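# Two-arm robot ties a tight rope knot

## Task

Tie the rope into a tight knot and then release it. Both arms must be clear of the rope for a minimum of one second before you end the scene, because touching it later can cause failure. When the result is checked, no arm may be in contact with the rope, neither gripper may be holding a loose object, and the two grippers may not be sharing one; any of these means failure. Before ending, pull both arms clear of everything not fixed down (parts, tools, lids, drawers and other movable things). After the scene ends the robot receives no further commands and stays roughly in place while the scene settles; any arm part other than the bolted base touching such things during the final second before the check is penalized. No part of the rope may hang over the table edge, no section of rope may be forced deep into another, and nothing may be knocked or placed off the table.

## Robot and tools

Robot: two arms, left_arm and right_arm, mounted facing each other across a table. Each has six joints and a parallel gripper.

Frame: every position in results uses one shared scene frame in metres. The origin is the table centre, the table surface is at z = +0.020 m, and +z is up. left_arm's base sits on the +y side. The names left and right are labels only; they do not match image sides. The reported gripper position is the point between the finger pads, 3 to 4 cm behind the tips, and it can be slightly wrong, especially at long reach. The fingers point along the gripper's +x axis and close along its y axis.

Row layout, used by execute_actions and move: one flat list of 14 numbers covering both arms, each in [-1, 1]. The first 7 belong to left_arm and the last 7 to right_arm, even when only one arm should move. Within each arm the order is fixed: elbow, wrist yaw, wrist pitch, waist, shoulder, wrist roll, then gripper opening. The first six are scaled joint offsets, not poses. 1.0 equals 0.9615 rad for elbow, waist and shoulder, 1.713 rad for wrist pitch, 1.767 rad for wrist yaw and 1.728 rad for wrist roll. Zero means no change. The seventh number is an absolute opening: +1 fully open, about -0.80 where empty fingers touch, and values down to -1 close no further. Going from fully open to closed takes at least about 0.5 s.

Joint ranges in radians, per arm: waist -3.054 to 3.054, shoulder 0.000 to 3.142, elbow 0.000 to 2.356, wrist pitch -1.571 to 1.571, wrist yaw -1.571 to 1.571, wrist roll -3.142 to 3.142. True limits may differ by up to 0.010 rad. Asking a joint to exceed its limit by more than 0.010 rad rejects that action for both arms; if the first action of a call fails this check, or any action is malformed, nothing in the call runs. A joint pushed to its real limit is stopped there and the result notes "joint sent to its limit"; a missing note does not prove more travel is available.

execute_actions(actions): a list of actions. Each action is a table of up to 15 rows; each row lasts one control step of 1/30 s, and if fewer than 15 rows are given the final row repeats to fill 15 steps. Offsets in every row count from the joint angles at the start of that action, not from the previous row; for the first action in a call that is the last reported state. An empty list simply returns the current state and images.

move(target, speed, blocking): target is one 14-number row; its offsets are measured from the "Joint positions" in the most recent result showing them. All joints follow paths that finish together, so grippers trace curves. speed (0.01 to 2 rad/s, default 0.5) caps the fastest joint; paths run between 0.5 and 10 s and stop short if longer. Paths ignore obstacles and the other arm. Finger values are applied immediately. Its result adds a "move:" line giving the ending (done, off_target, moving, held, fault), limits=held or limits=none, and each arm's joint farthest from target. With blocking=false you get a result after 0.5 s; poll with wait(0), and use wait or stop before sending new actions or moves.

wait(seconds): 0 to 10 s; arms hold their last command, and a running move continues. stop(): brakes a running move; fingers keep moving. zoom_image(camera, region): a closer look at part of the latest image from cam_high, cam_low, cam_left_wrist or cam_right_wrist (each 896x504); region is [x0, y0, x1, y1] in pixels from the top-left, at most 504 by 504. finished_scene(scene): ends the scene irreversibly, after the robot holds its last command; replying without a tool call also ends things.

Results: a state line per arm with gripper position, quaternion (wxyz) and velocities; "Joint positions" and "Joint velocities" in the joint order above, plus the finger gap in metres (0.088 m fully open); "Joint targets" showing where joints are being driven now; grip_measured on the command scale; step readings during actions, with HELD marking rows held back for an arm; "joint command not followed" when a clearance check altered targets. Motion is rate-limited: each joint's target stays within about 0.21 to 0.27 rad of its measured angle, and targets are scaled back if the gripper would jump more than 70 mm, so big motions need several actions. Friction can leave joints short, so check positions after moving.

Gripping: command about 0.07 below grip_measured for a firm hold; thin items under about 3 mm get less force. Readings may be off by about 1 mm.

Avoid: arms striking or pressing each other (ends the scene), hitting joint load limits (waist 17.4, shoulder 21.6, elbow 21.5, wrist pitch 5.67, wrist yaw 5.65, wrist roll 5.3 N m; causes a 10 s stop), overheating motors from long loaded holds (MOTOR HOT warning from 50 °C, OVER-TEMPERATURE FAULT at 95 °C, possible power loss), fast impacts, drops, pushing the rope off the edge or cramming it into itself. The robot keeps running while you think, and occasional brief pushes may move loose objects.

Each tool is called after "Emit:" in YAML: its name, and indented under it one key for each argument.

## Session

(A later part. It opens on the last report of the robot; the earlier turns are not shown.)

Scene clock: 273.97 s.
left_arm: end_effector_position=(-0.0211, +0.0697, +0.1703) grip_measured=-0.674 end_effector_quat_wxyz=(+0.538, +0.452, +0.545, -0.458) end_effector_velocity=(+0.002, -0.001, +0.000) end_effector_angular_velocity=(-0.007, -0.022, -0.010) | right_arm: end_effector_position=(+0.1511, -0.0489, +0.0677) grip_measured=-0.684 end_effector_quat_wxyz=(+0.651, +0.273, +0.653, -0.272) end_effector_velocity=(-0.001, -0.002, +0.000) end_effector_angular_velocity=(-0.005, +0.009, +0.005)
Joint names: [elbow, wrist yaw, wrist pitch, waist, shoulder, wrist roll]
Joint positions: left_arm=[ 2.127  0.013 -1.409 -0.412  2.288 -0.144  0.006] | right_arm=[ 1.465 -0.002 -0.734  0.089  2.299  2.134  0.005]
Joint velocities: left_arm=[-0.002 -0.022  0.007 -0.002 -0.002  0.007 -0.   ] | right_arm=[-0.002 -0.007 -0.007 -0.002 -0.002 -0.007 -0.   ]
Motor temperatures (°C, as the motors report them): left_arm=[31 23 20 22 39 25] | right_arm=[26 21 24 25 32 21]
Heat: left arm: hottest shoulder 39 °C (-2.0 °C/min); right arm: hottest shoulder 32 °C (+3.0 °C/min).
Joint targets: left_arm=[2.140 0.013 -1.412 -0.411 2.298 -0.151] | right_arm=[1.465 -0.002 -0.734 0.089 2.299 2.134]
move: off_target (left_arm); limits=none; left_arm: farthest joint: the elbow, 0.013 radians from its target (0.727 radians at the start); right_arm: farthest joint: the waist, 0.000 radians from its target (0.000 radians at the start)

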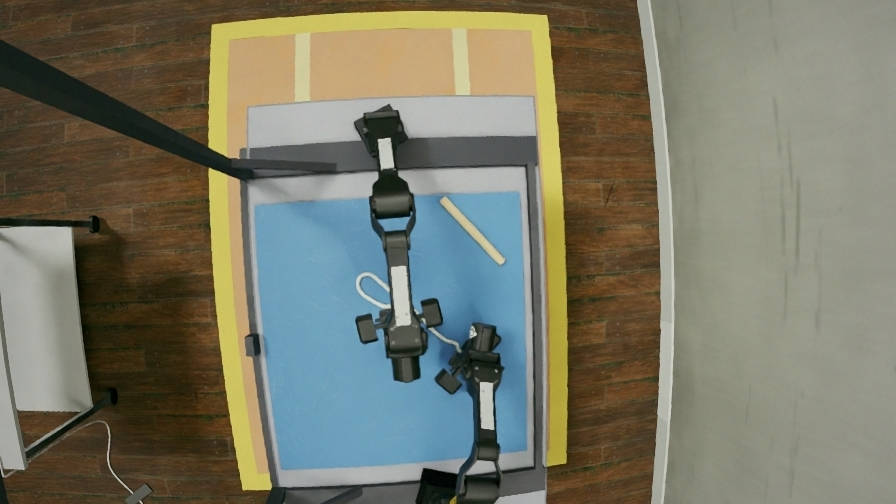

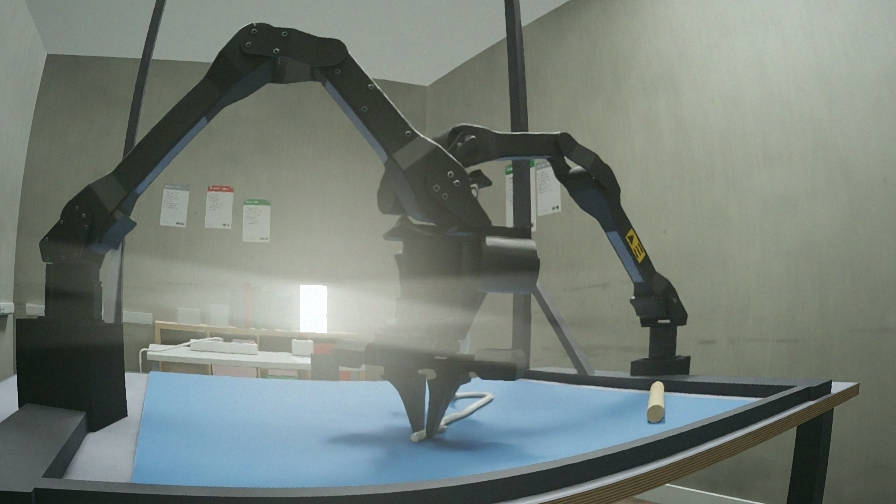

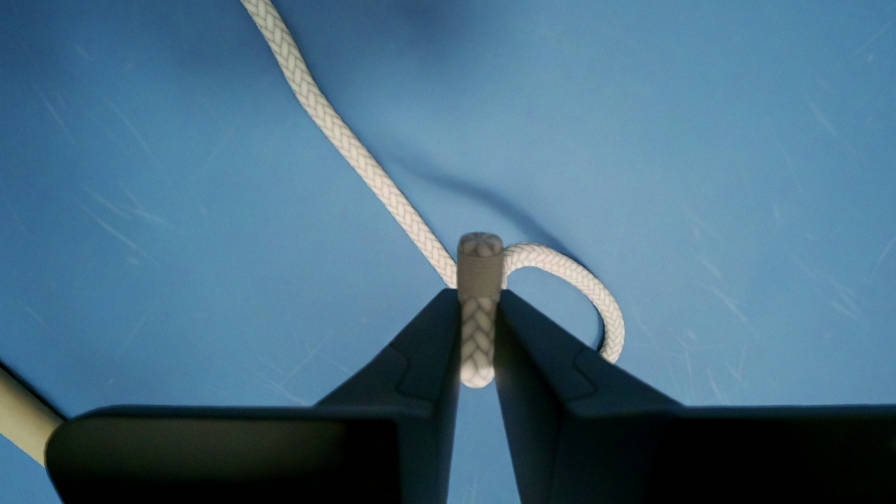

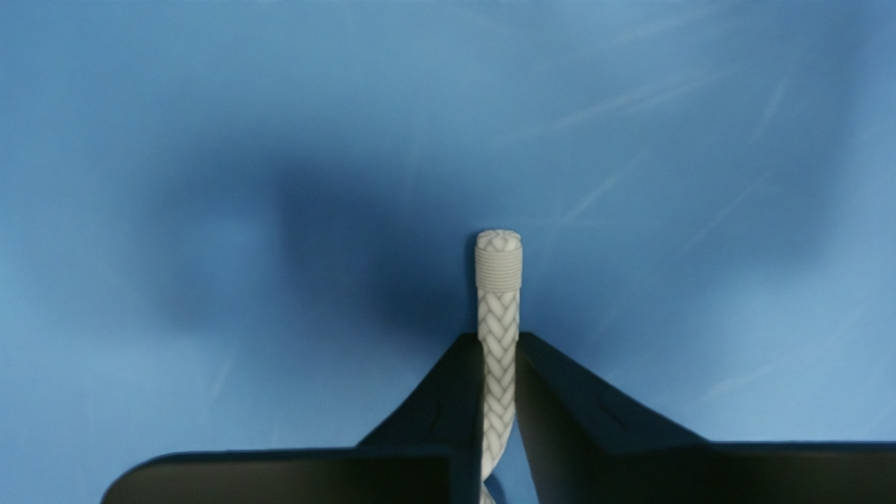

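Emit:
move:
  target: [-0.29,0,0.146,0.109,-0.025,-0.954,-0.72, 0,0,0,0,0,0,-0.72]
  speed: 0.7

Scene clock: 296.00 s.
left_arm: end_effector_position=(+0.0233, +0.0803, +0.1080) grip_measured=-0.674 end_effector_quat_wxyz=(+0.692, -0.118, +0.701, +0.125) end_effector_velocity=(-0.003, +0.003, -0.001) end_effector_angular_velocity=(+0.013, -0.006, -0.000) | right_arm: end_effector_position=(+0.1511, -0.0489, +0.0677) grip_measured=-0.684 end_effector_quat_wxyz=(+0.651, +0.273, +0.653, -0.272) end_effector_velocity=(+0.002, +0.001, +0.000) end_effector_angular_velocity=(+0.009, +0.005, +0.000)
Joint names: [elbow, wrist yaw, wrist pitch, waist, shoulder, wrist roll]
Joint positions: left_arm=[ 1.859  0.013 -1.162 -0.31   2.277 -1.787  0.006] | right_arm=[ 1.465 -0.002 -0.734  0.089  2.299  2.134  0.005]
Joint velocities: left_arm=[-0.007 -0.007 -0.007 -0.007 -0.002 -0.007 -0.   ] | right_arm=[-0.002 -0.007  0.007 -0.007 -0.002 -0.007 -0.   ]
Motor temperatures (°C, as the motors report them): left_arm=[32 23 20 22 42 25] | right_arm=[26 21 24 25 34 21]
Heat: left arm: hottest shoulder 42 °C (+1.0 °C/min); right arm: hottest shoulder 34 °C (+3.0 °C/min).
Joint targets: left_arm=[1.848 0.013 -1.159 -0.307 2.264 -1.793] | right_arm=[1.465 -0.002 -0.734 0.089 2.299 2.134]
move: off_target (left_arm); limits=none; left_arm: farthest joint: the shoulder, 0.013 radians from its target (0.024 radians at the start); right_arm: farthest joint: the waist, 0.000 radians from its target (0.000 radians at the start)

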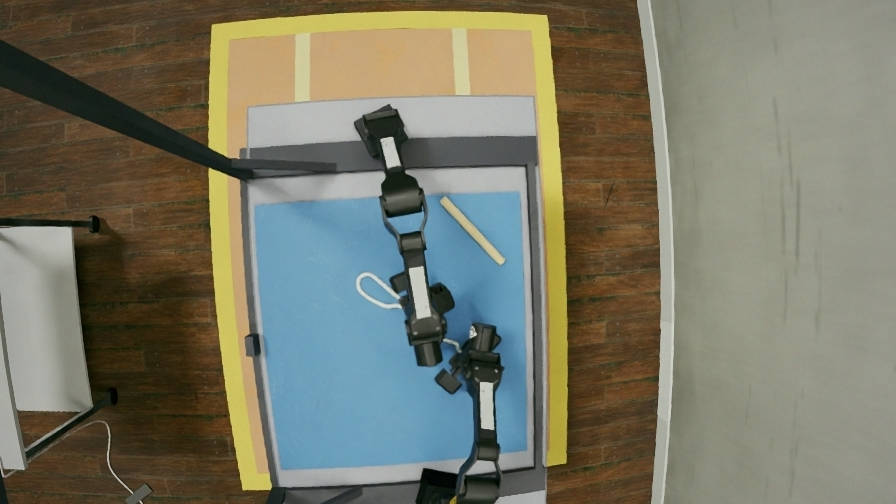

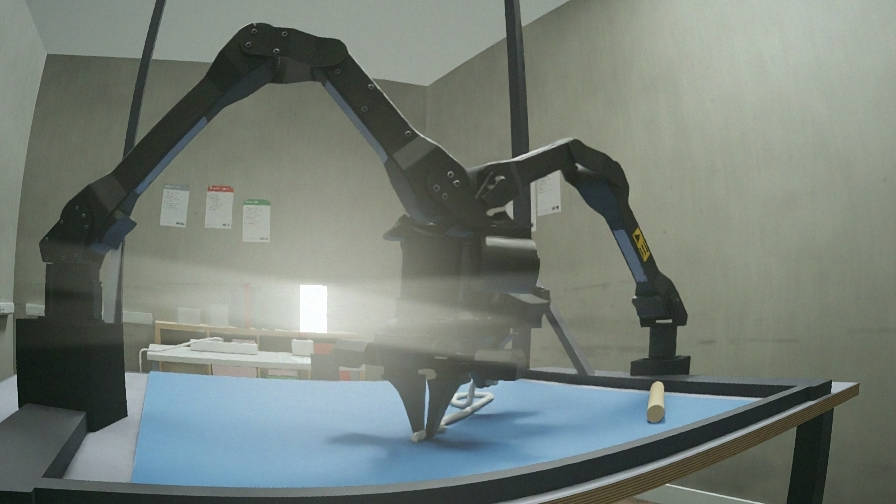

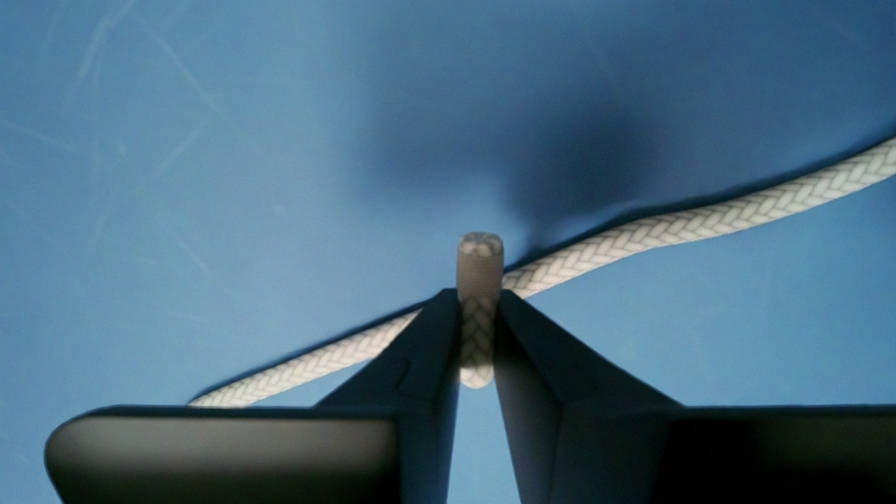

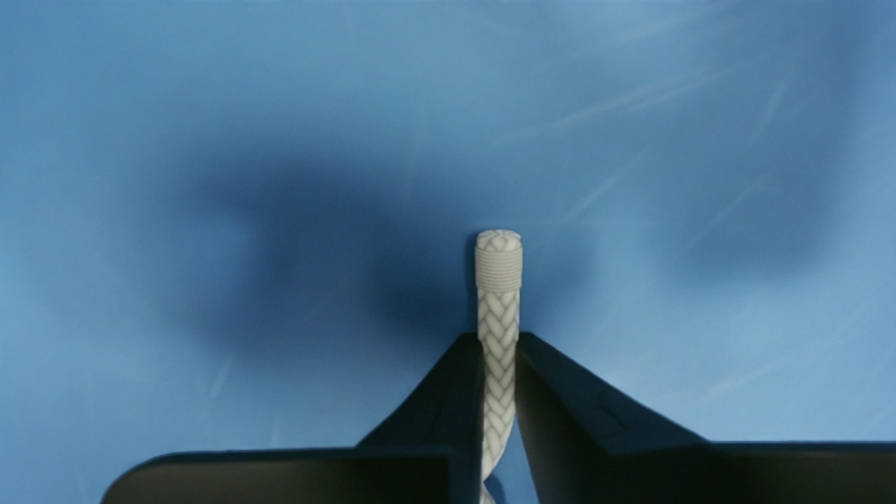

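Emit:
move:
  target: [-0.289,0,0.099,0.066,-0.122,-0.271,-0.72, 0,0,0,0,0,0,-0.72]
  speed: 0.4

Scene clock: 312.63 s.
left_arm: end_effector_position=(+0.0436, +0.1152, +0.0856) grip_measured=-0.674 end_effector_quat_wxyz=(-0.637, +0.295, -0.646, -0.300) end_effector_velocity=(+0.002, +0.002, +0.002) end_effector_angular_velocity=(+0.004, -0.007, +0.010) | right_arm: end_effector_position=(+0.1511, -0.0489, +0.0677) grip_measured=-0.684 end_effector_quat_wxyz=(+0.651, +0.273, +0.653, -0.272) end_effector_velocity=(-0.004, +0.002, +0.000) end_effector_angular_velocity=(+0.012, +0.020, +0.024)
Joint names: [elbow, wrist yaw, wrist pitch, waist, shoulder, wrist roll]
Joint positions: left_arm=[ 1.592  0.013 -0.995 -0.249  2.171 -2.249  0.006] | right_arm=[ 1.465 -0.002 -0.734  0.089  2.299  2.134  0.005]
Joint velocities: left_arm=[-0.002 -0.007 -0.007  0.002 -0.007 -0.007 -0.   ] | right_arm=[-0.002 -0.022  0.007  0.002 -0.002 -0.022 -0.   ]
Motor temperatures (°C, as the motors report them): left_arm=[30 23 20 22 47 25] | right_arm=[26 21 24 25 35 21]
Heat: left arm: hottest shoulder 47 °C (+8.1 °C/min); right arm: hottest shoulder 35 °C (+3.0 °C/min).
Joint targets: left_arm=[1.581 0.013 -0.993 -0.246 2.159 -2.255] | right_arm=[1.465 -0.002 -0.734 0.089 2.299 2.134]
move: off_target (left_arm); limits=none; left_arm: farthest joint: the shoulder, 0.011 radians from its target (0.117 radians at the start); right_arm: farthest joint: the waist, 0.000 radians from its target (0.000 radians at the start)

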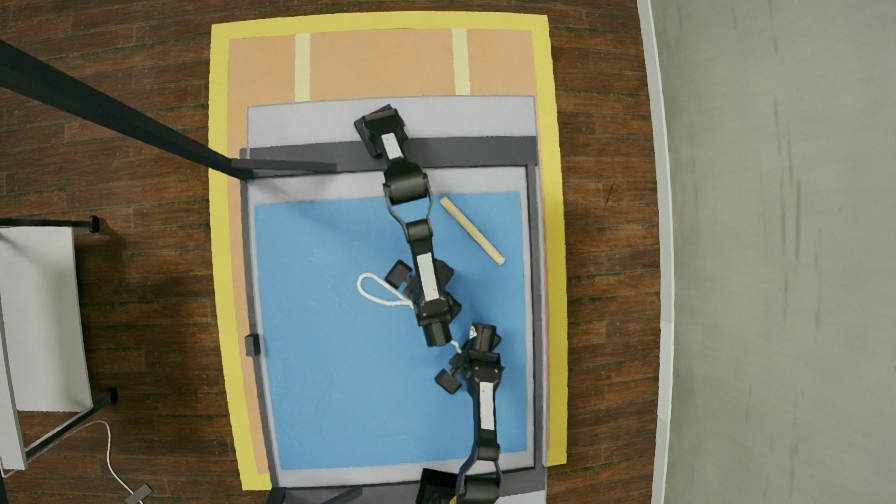

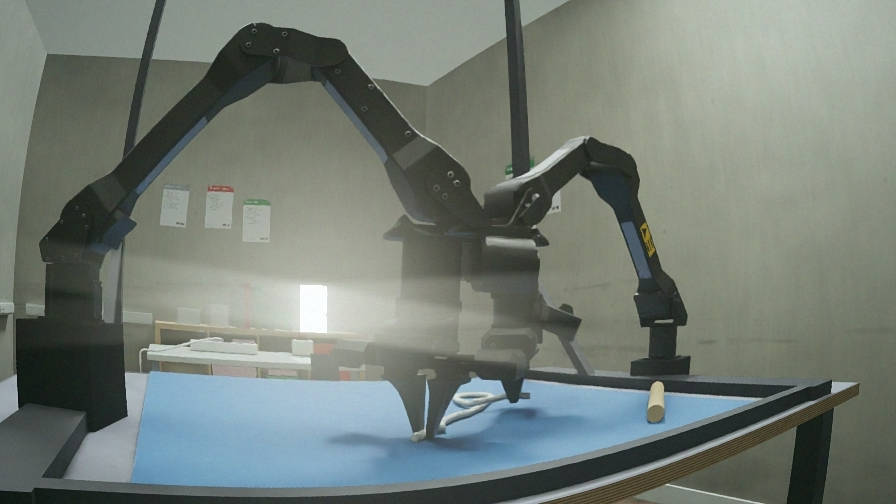

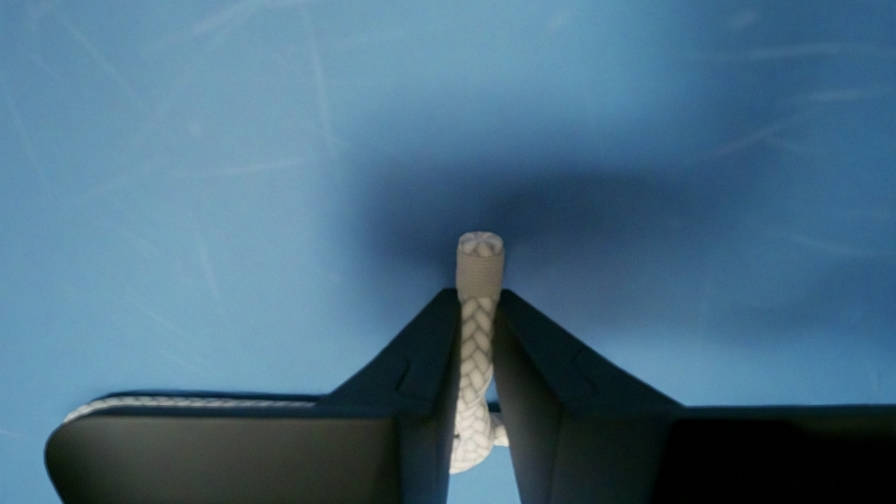

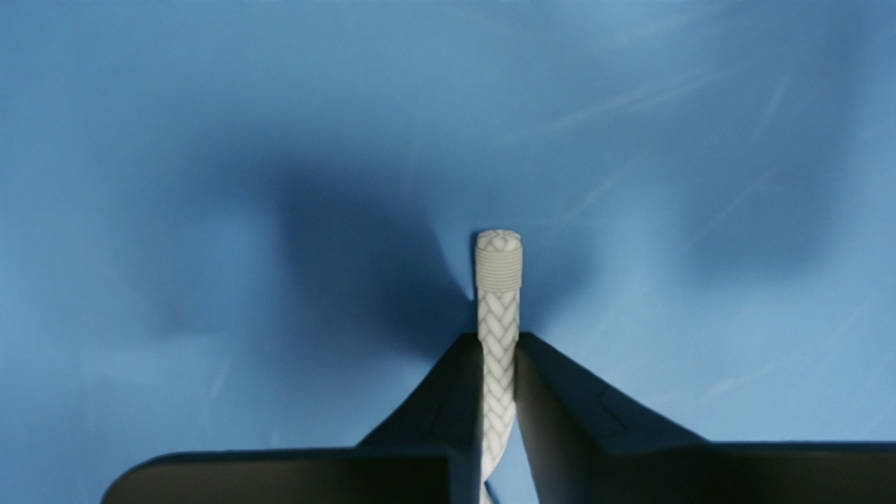

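Emit:
move:
  target: [-0.436,0,0.101,-0.04,-0.259,-0.446,-0.72, 0,0,0,0,0,0,-0.72]
  speed: 0.4

Scene clock: 323.50 s.
left_arm: end_effector_position=(+0.0181, +0.1852, +0.0756) grip_measured=-0.674 end_effector_quat_wxyz=(-0.490, +0.503, -0.497, -0.510) end_effector_velocity=(+0.000, +0.004, -0.001) end_effector_angular_velocity=(+0.016, -0.020, -0.000) | right_arm: end_effector_position=(+0.1511, -0.0489, +0.0677) grip_measured=-0.684 end_effector_quat_wxyz=(+0.651, +0.273, +0.653, -0.272) end_effector_velocity=(-0.002, +0.000, +0.001) end_effector_angular_velocity=(+0.003, +0.022, +0.020)
Joint names: [elbow, wrist yaw, wrist pitch, waist, shoulder, wrist roll]
Joint positions: left_arm=[ 1.183  0.013 -0.825 -0.285  1.932 -3.013  0.006] | right_arm=[ 1.465 -0.002 -0.734  0.089  2.299  2.134  0.005]
Joint velocities: left_arm=[-0.007 -0.022 -0.007 -0.007 -0.002 -0.007 -0.   ] | right_arm=[ 0.002 -0.022 -0.007 -0.002 -0.002 -0.022 -0.   ]
Motor temperatures (°C, as the motors report them): left_arm=[30 23 20 22 48 25] | right_arm=[26 21 24 25 35 21]
Heat: left arm: hottest shoulder 48 °C (+9.1 °C/min); right arm: hottest shoulder 35 °C (+3.0 °C/min).
Joint targets: left_arm=[1.173 0.013 -0.822 -0.288 1.922 -3.019] | right_arm=[1.465 -0.002 -0.734 0.089 2.299 2.134]
move: done; limits=none; left_arm: farthest joint: the shoulder, 0.010 radians from its target (0.249 radians at the start); right_arm: farthest joint: the waist, 0.000 radians from its target (0.000 radians at the start)

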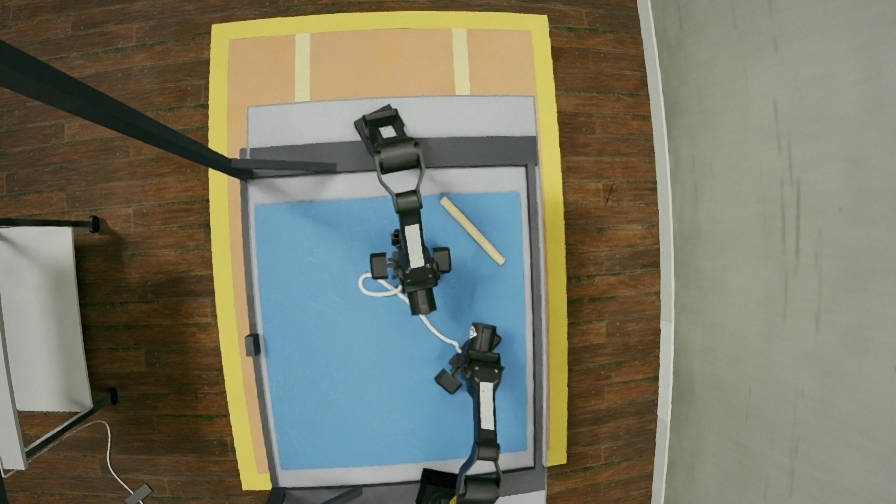

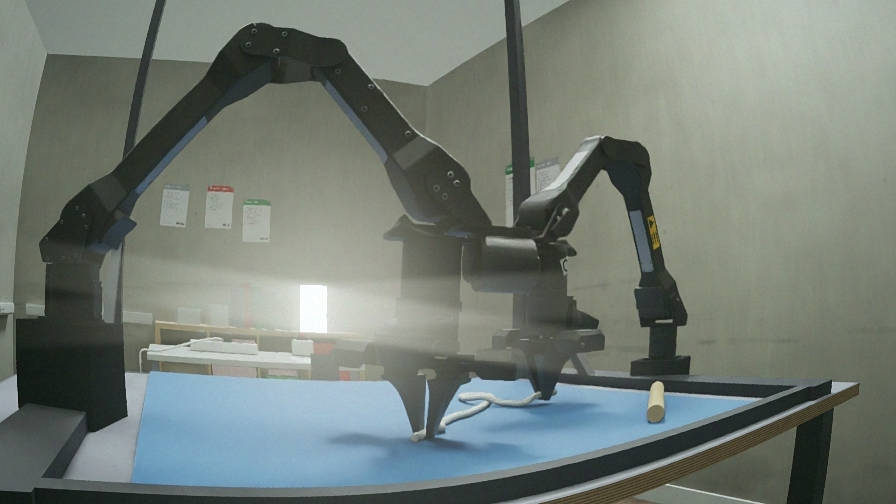

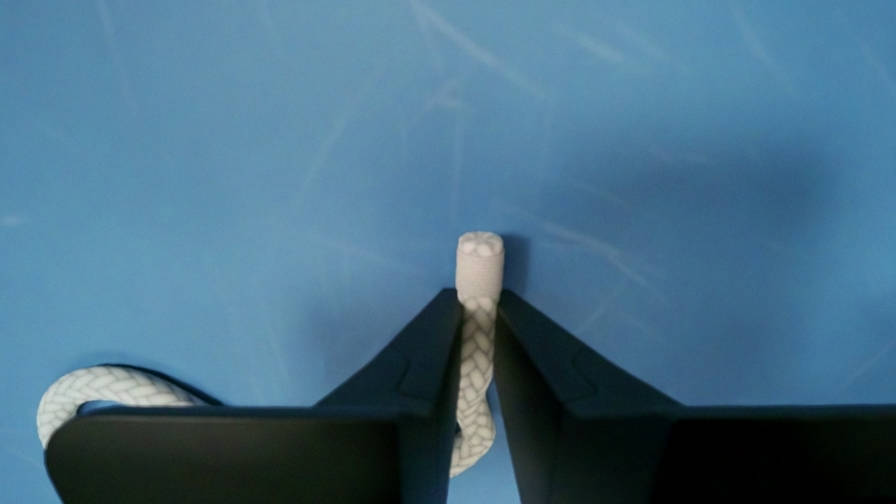

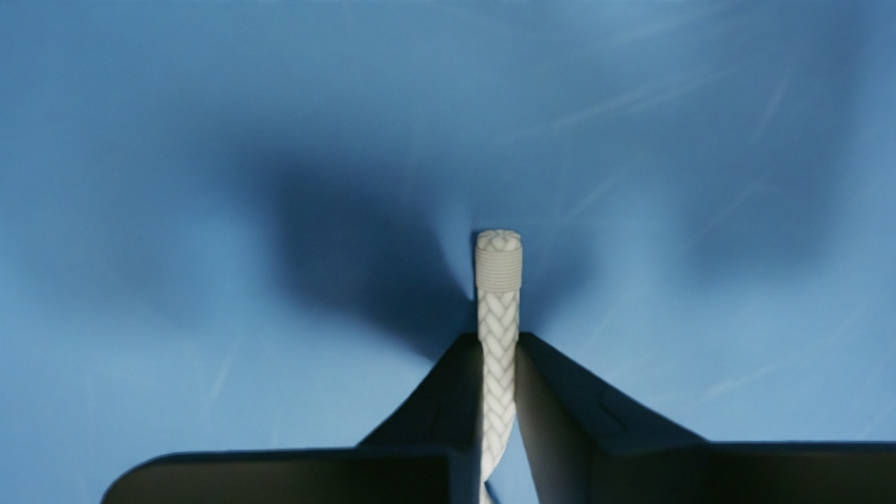

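Emit:
move:
  target: [0,0,0.018,0,0.042,0,-0.72, 0,0,0,0,0,0,-0.72]
  speed: 0.3

Emit:
move:
  target: [0,0,0,0,0,0,-0.2, 0,0,0,0,0,0,-0.72]

Emit:
move:
  target: [0,0,-0.2,0,-0.36,0.9,-0.2, 0,0,0,0,0,0,-0.72]
  speed: 0.8

Scene clock: 330.63 s.
left_arm: end_effector_position=(+0.0185, +0.1824, +0.0666) grip_measured=-0.674 end_effector_quat_wxyz=(-0.491, +0.502, -0.496, -0.511) end_effector_velocity=(+0.000, +0.001, -0.000) end_effector_angular_velocity=(+0.009, -0.006, +0.019) | right_arm: end_effector_position=(+0.1511, -0.0489, +0.0677) grip_measured=-0.684 end_effector_quat_wxyz=(+0.651, +0.273, +0.653, -0.272) end_effector_velocity=(-0.004, -0.000, +0.002) end_effector_angular_velocity=(+0.003, +0.022, +0.024)
Joint names: [elbow, wrist yaw, wrist pitch, waist, shoulder, wrist roll]
Joint positions: left_arm=[ 1.183  0.013 -0.799 -0.285  1.961 -3.013  0.006] | right_arm=[ 1.465 -0.002 -0.734  0.089  2.299  2.134  0.005]
Joint velocities: left_arm=[ 0.002 -0.007 -0.007 -0.002  0.002 -0.022 -0.   ] | right_arm=[-0.002 -0.022 -0.007  0.002 -0.007 -0.022 -0.   ]
Motor temperatures (°C, as the motors report them): left_arm=[29 23 20 22 47 25] | right_arm=[26 21 24 25 36 21]
Heat: left arm: hottest shoulder 47 °C (+9.1 °C/min); right arm: hottest shoulder 36 °C (+4.1 °C/min).
Joint targets: left_arm=[1.183 0.013 -0.794 -0.285 1.972 -3.013] | right_arm=[1.465 -0.002 -0.734 0.089 2.299 2.134]
move: off_target (left_arm); limits=none; left_arm: farthest joint: the shoulder, 0.012 radians from its target (0.040 radians at the start); right_arm: farthest joint: the waist, 0.000 radians from its target (0.000 radians at the start)

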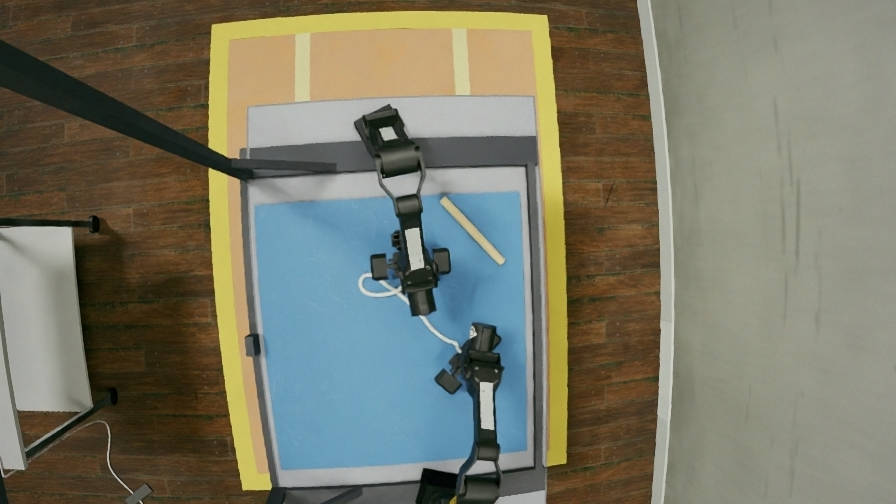

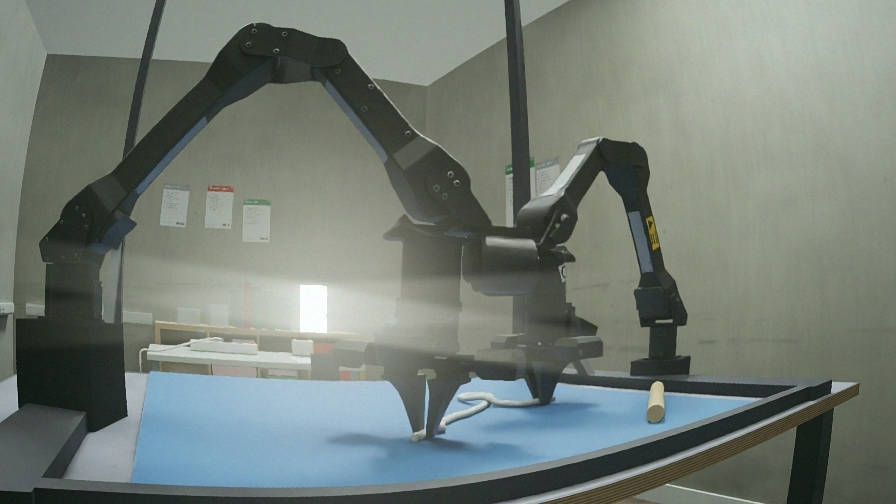

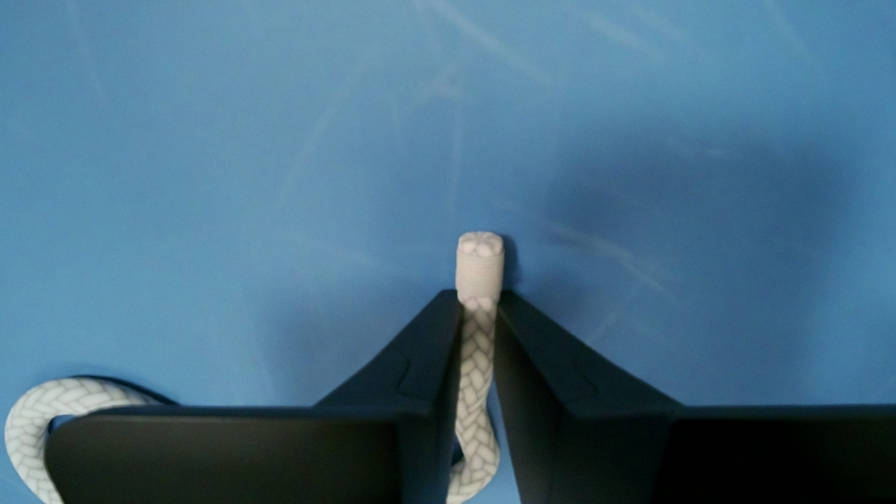

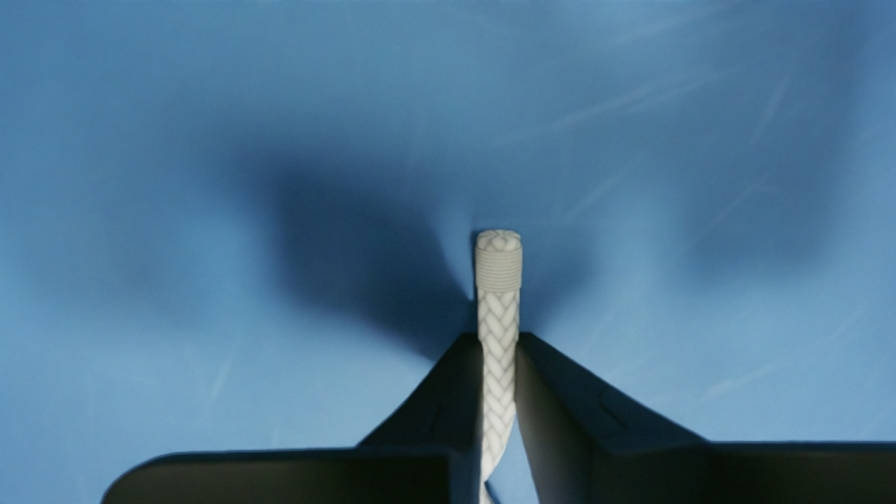

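Scene clock: 331.30 s.
left_arm: end_effector_position=(+0.0185, +0.1824, +0.0666) grip_measured=-0.204 end_effector_quat_wxyz=(-0.491, +0.502, -0.496, -0.511) end_effector_velocity=(-0.002, +0.002, +0.000) end_effector_angular_velocity=(+0.006, +0.008, -0.010) | right_arm: end_effector_position=(+0.1511, -0.0489, +0.0677) grip_measured=-0.684 end_effector_quat_wxyz=(+0.651, +0.273, +0.653, -0.272) end_effector_velocity=(-0.000, -0.000, +0.001) end_effector_angular_velocity=(-0.001, +0.008, +0.005)
Joint names: [elbow, wrist yaw, wrist pitch, waist, shoulder, wrist roll]
Joint positions: left_arm=[ 1.183  0.013 -0.799 -0.285  1.961 -3.013  0.029] | right_arm=[ 1.465 -0.002 -0.734  0.089  2.299  2.134  0.005]
Joint velocities: left_arm=[-0.002  0.007 -0.007 -0.002 -0.002  0.007  0.   ] | right_arm=[ 0.002 -0.007 -0.007 -0.002 -0.002 -0.007 -0.   ]
Motor temperatures (°C, as the motors report them): left_arm=[29 23 20 22 46 25] | right_arm=[26 21 24 25 36 21]
Heat: left arm: hottest shoulder 46 °C (+8.0 °C/min); right arm: hottest shoulder 36 °C (+4.0 °C/min).
Joint targets: left_arm=[1.183 0.013 -0.799 -0.285 1.961 -3.013] | right_arm=[1.465 -0.002 -0.734 0.089 2.299 2.134]
move: done; limits=none; left_arm: farthest joint: the waist, 0.000 radians from its target (0.000 radians at the start); right_arm: farthest joint: the waist, 0.000 radians from its target (0.000 radians at the start)

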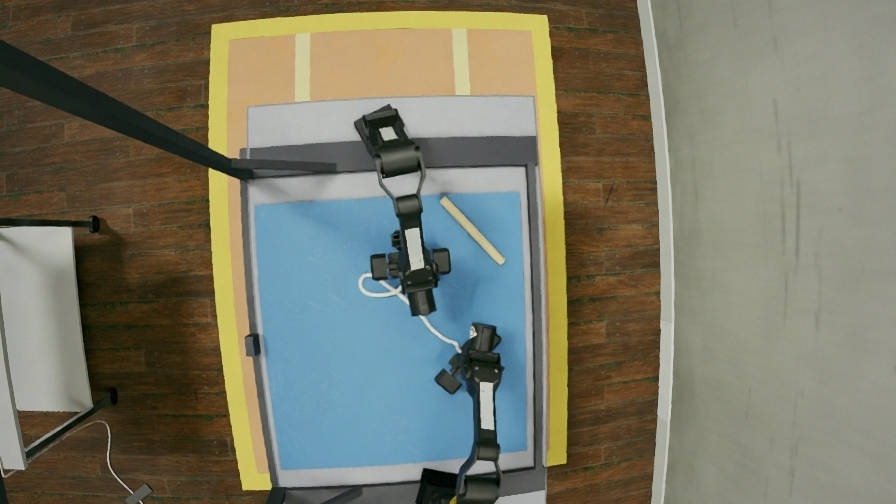

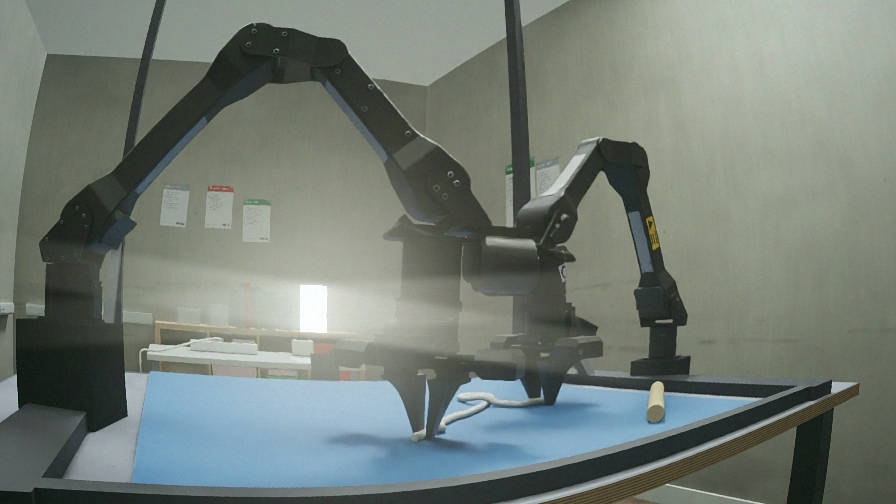

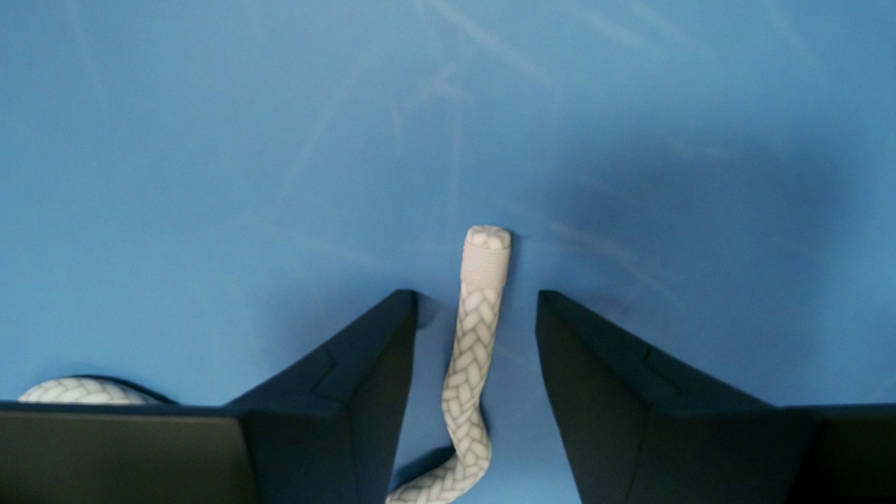

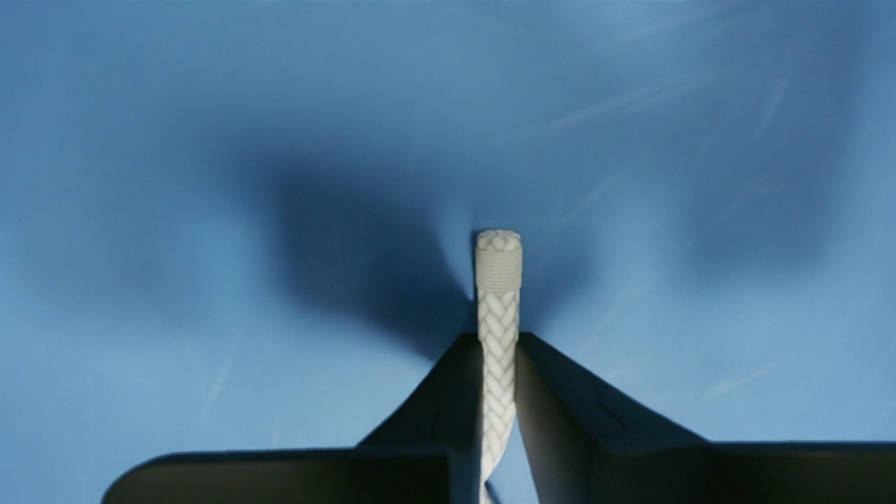

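Scene clock: 334.00 s.
left_arm: end_effector_position=(+0.0098, +0.2382, +0.1651) grip_measured=-0.203 end_effector_quat_wxyz=(+0.702, -0.015, +0.712, +0.019) end_effector_velocity=(-0.001, +0.001, +0.001) end_effector_angular_velocity=(+0.001, +0.008, +0.010) | right_arm: end_effector_position=(+0.1511, -0.0489, +0.0677) grip_measured=-0.684 end_effector_quat_wxyz=(+0.651, +0.273, +0.653, -0.272) end_effector_velocity=(+0.002, -0.002, +0.000) end_effector_angular_velocity=(-0.009, -0.006, +0.020)
Joint names: [elbow, wrist yaw, wrist pitch, waist, shoulder, wrist roll]
Joint positions: left_arm=[ 1.183  0.013 -1.139 -0.285  1.623 -1.464  0.029] | right_arm=[ 1.465 -0.002 -0.734  0.089  2.299  2.134  0.005]
Joint velocities: left_arm=[ 0.002  0.007 -0.007  0.002 -0.002 -0.007 -0.   ] | right_arm=[-0.002  0.007 -0.007 -0.002 -0.002 -0.022 -0.   ]
Motor temperatures (°C, as the motors report them): left_arm=[29 23 20 22 46 25] | right_arm=[26 21 24 25 36 21]
Heat: left arm: hottest shoulder 46 °C (+7.0 °C/min); right arm: hottest shoulder 36 °C (+4.0 °C/min).
Joint targets: left_arm=[1.183 0.013 -1.141 -0.285 1.615 -1.458] | right_arm=[1.465 -0.002 -0.734 0.089 2.299 2.134]
move: done; limits=none; left_arm: farthest joint: the shoulder, 0.008 radians from its target (0.346 radians at the start); right_arm: farthest joint: the waist, 0.000 radians from its target (0.000 radians at the start)

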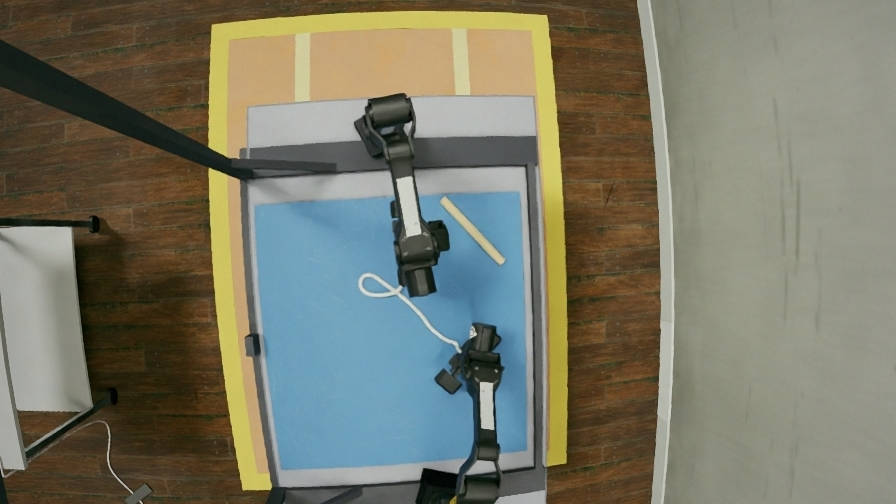

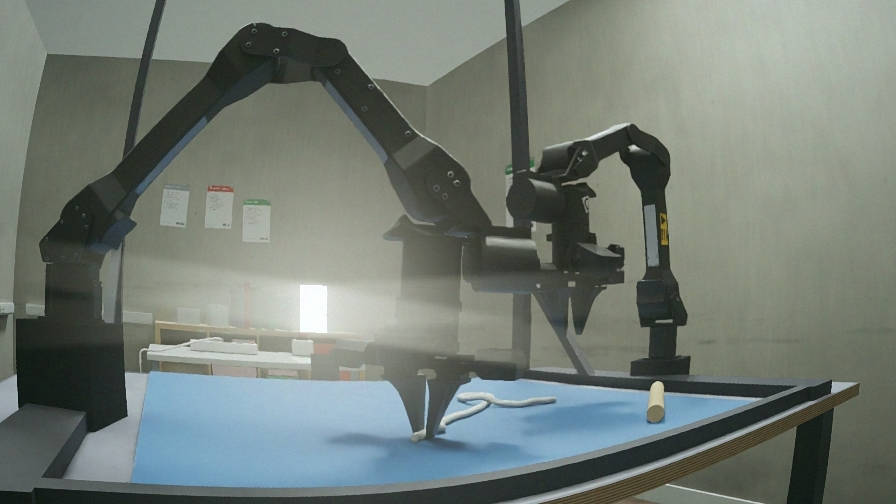

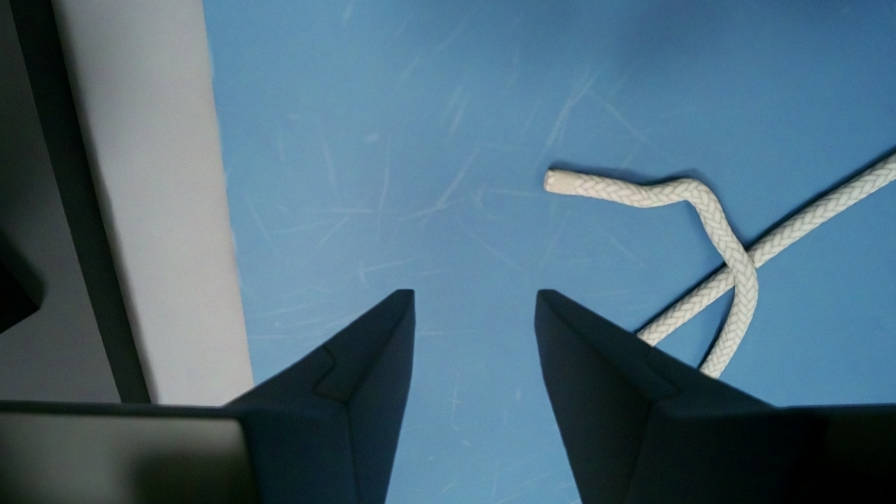

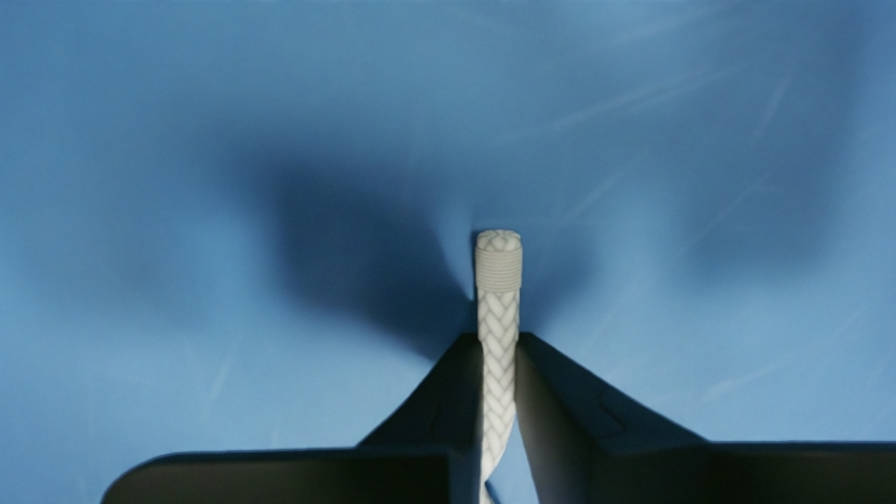

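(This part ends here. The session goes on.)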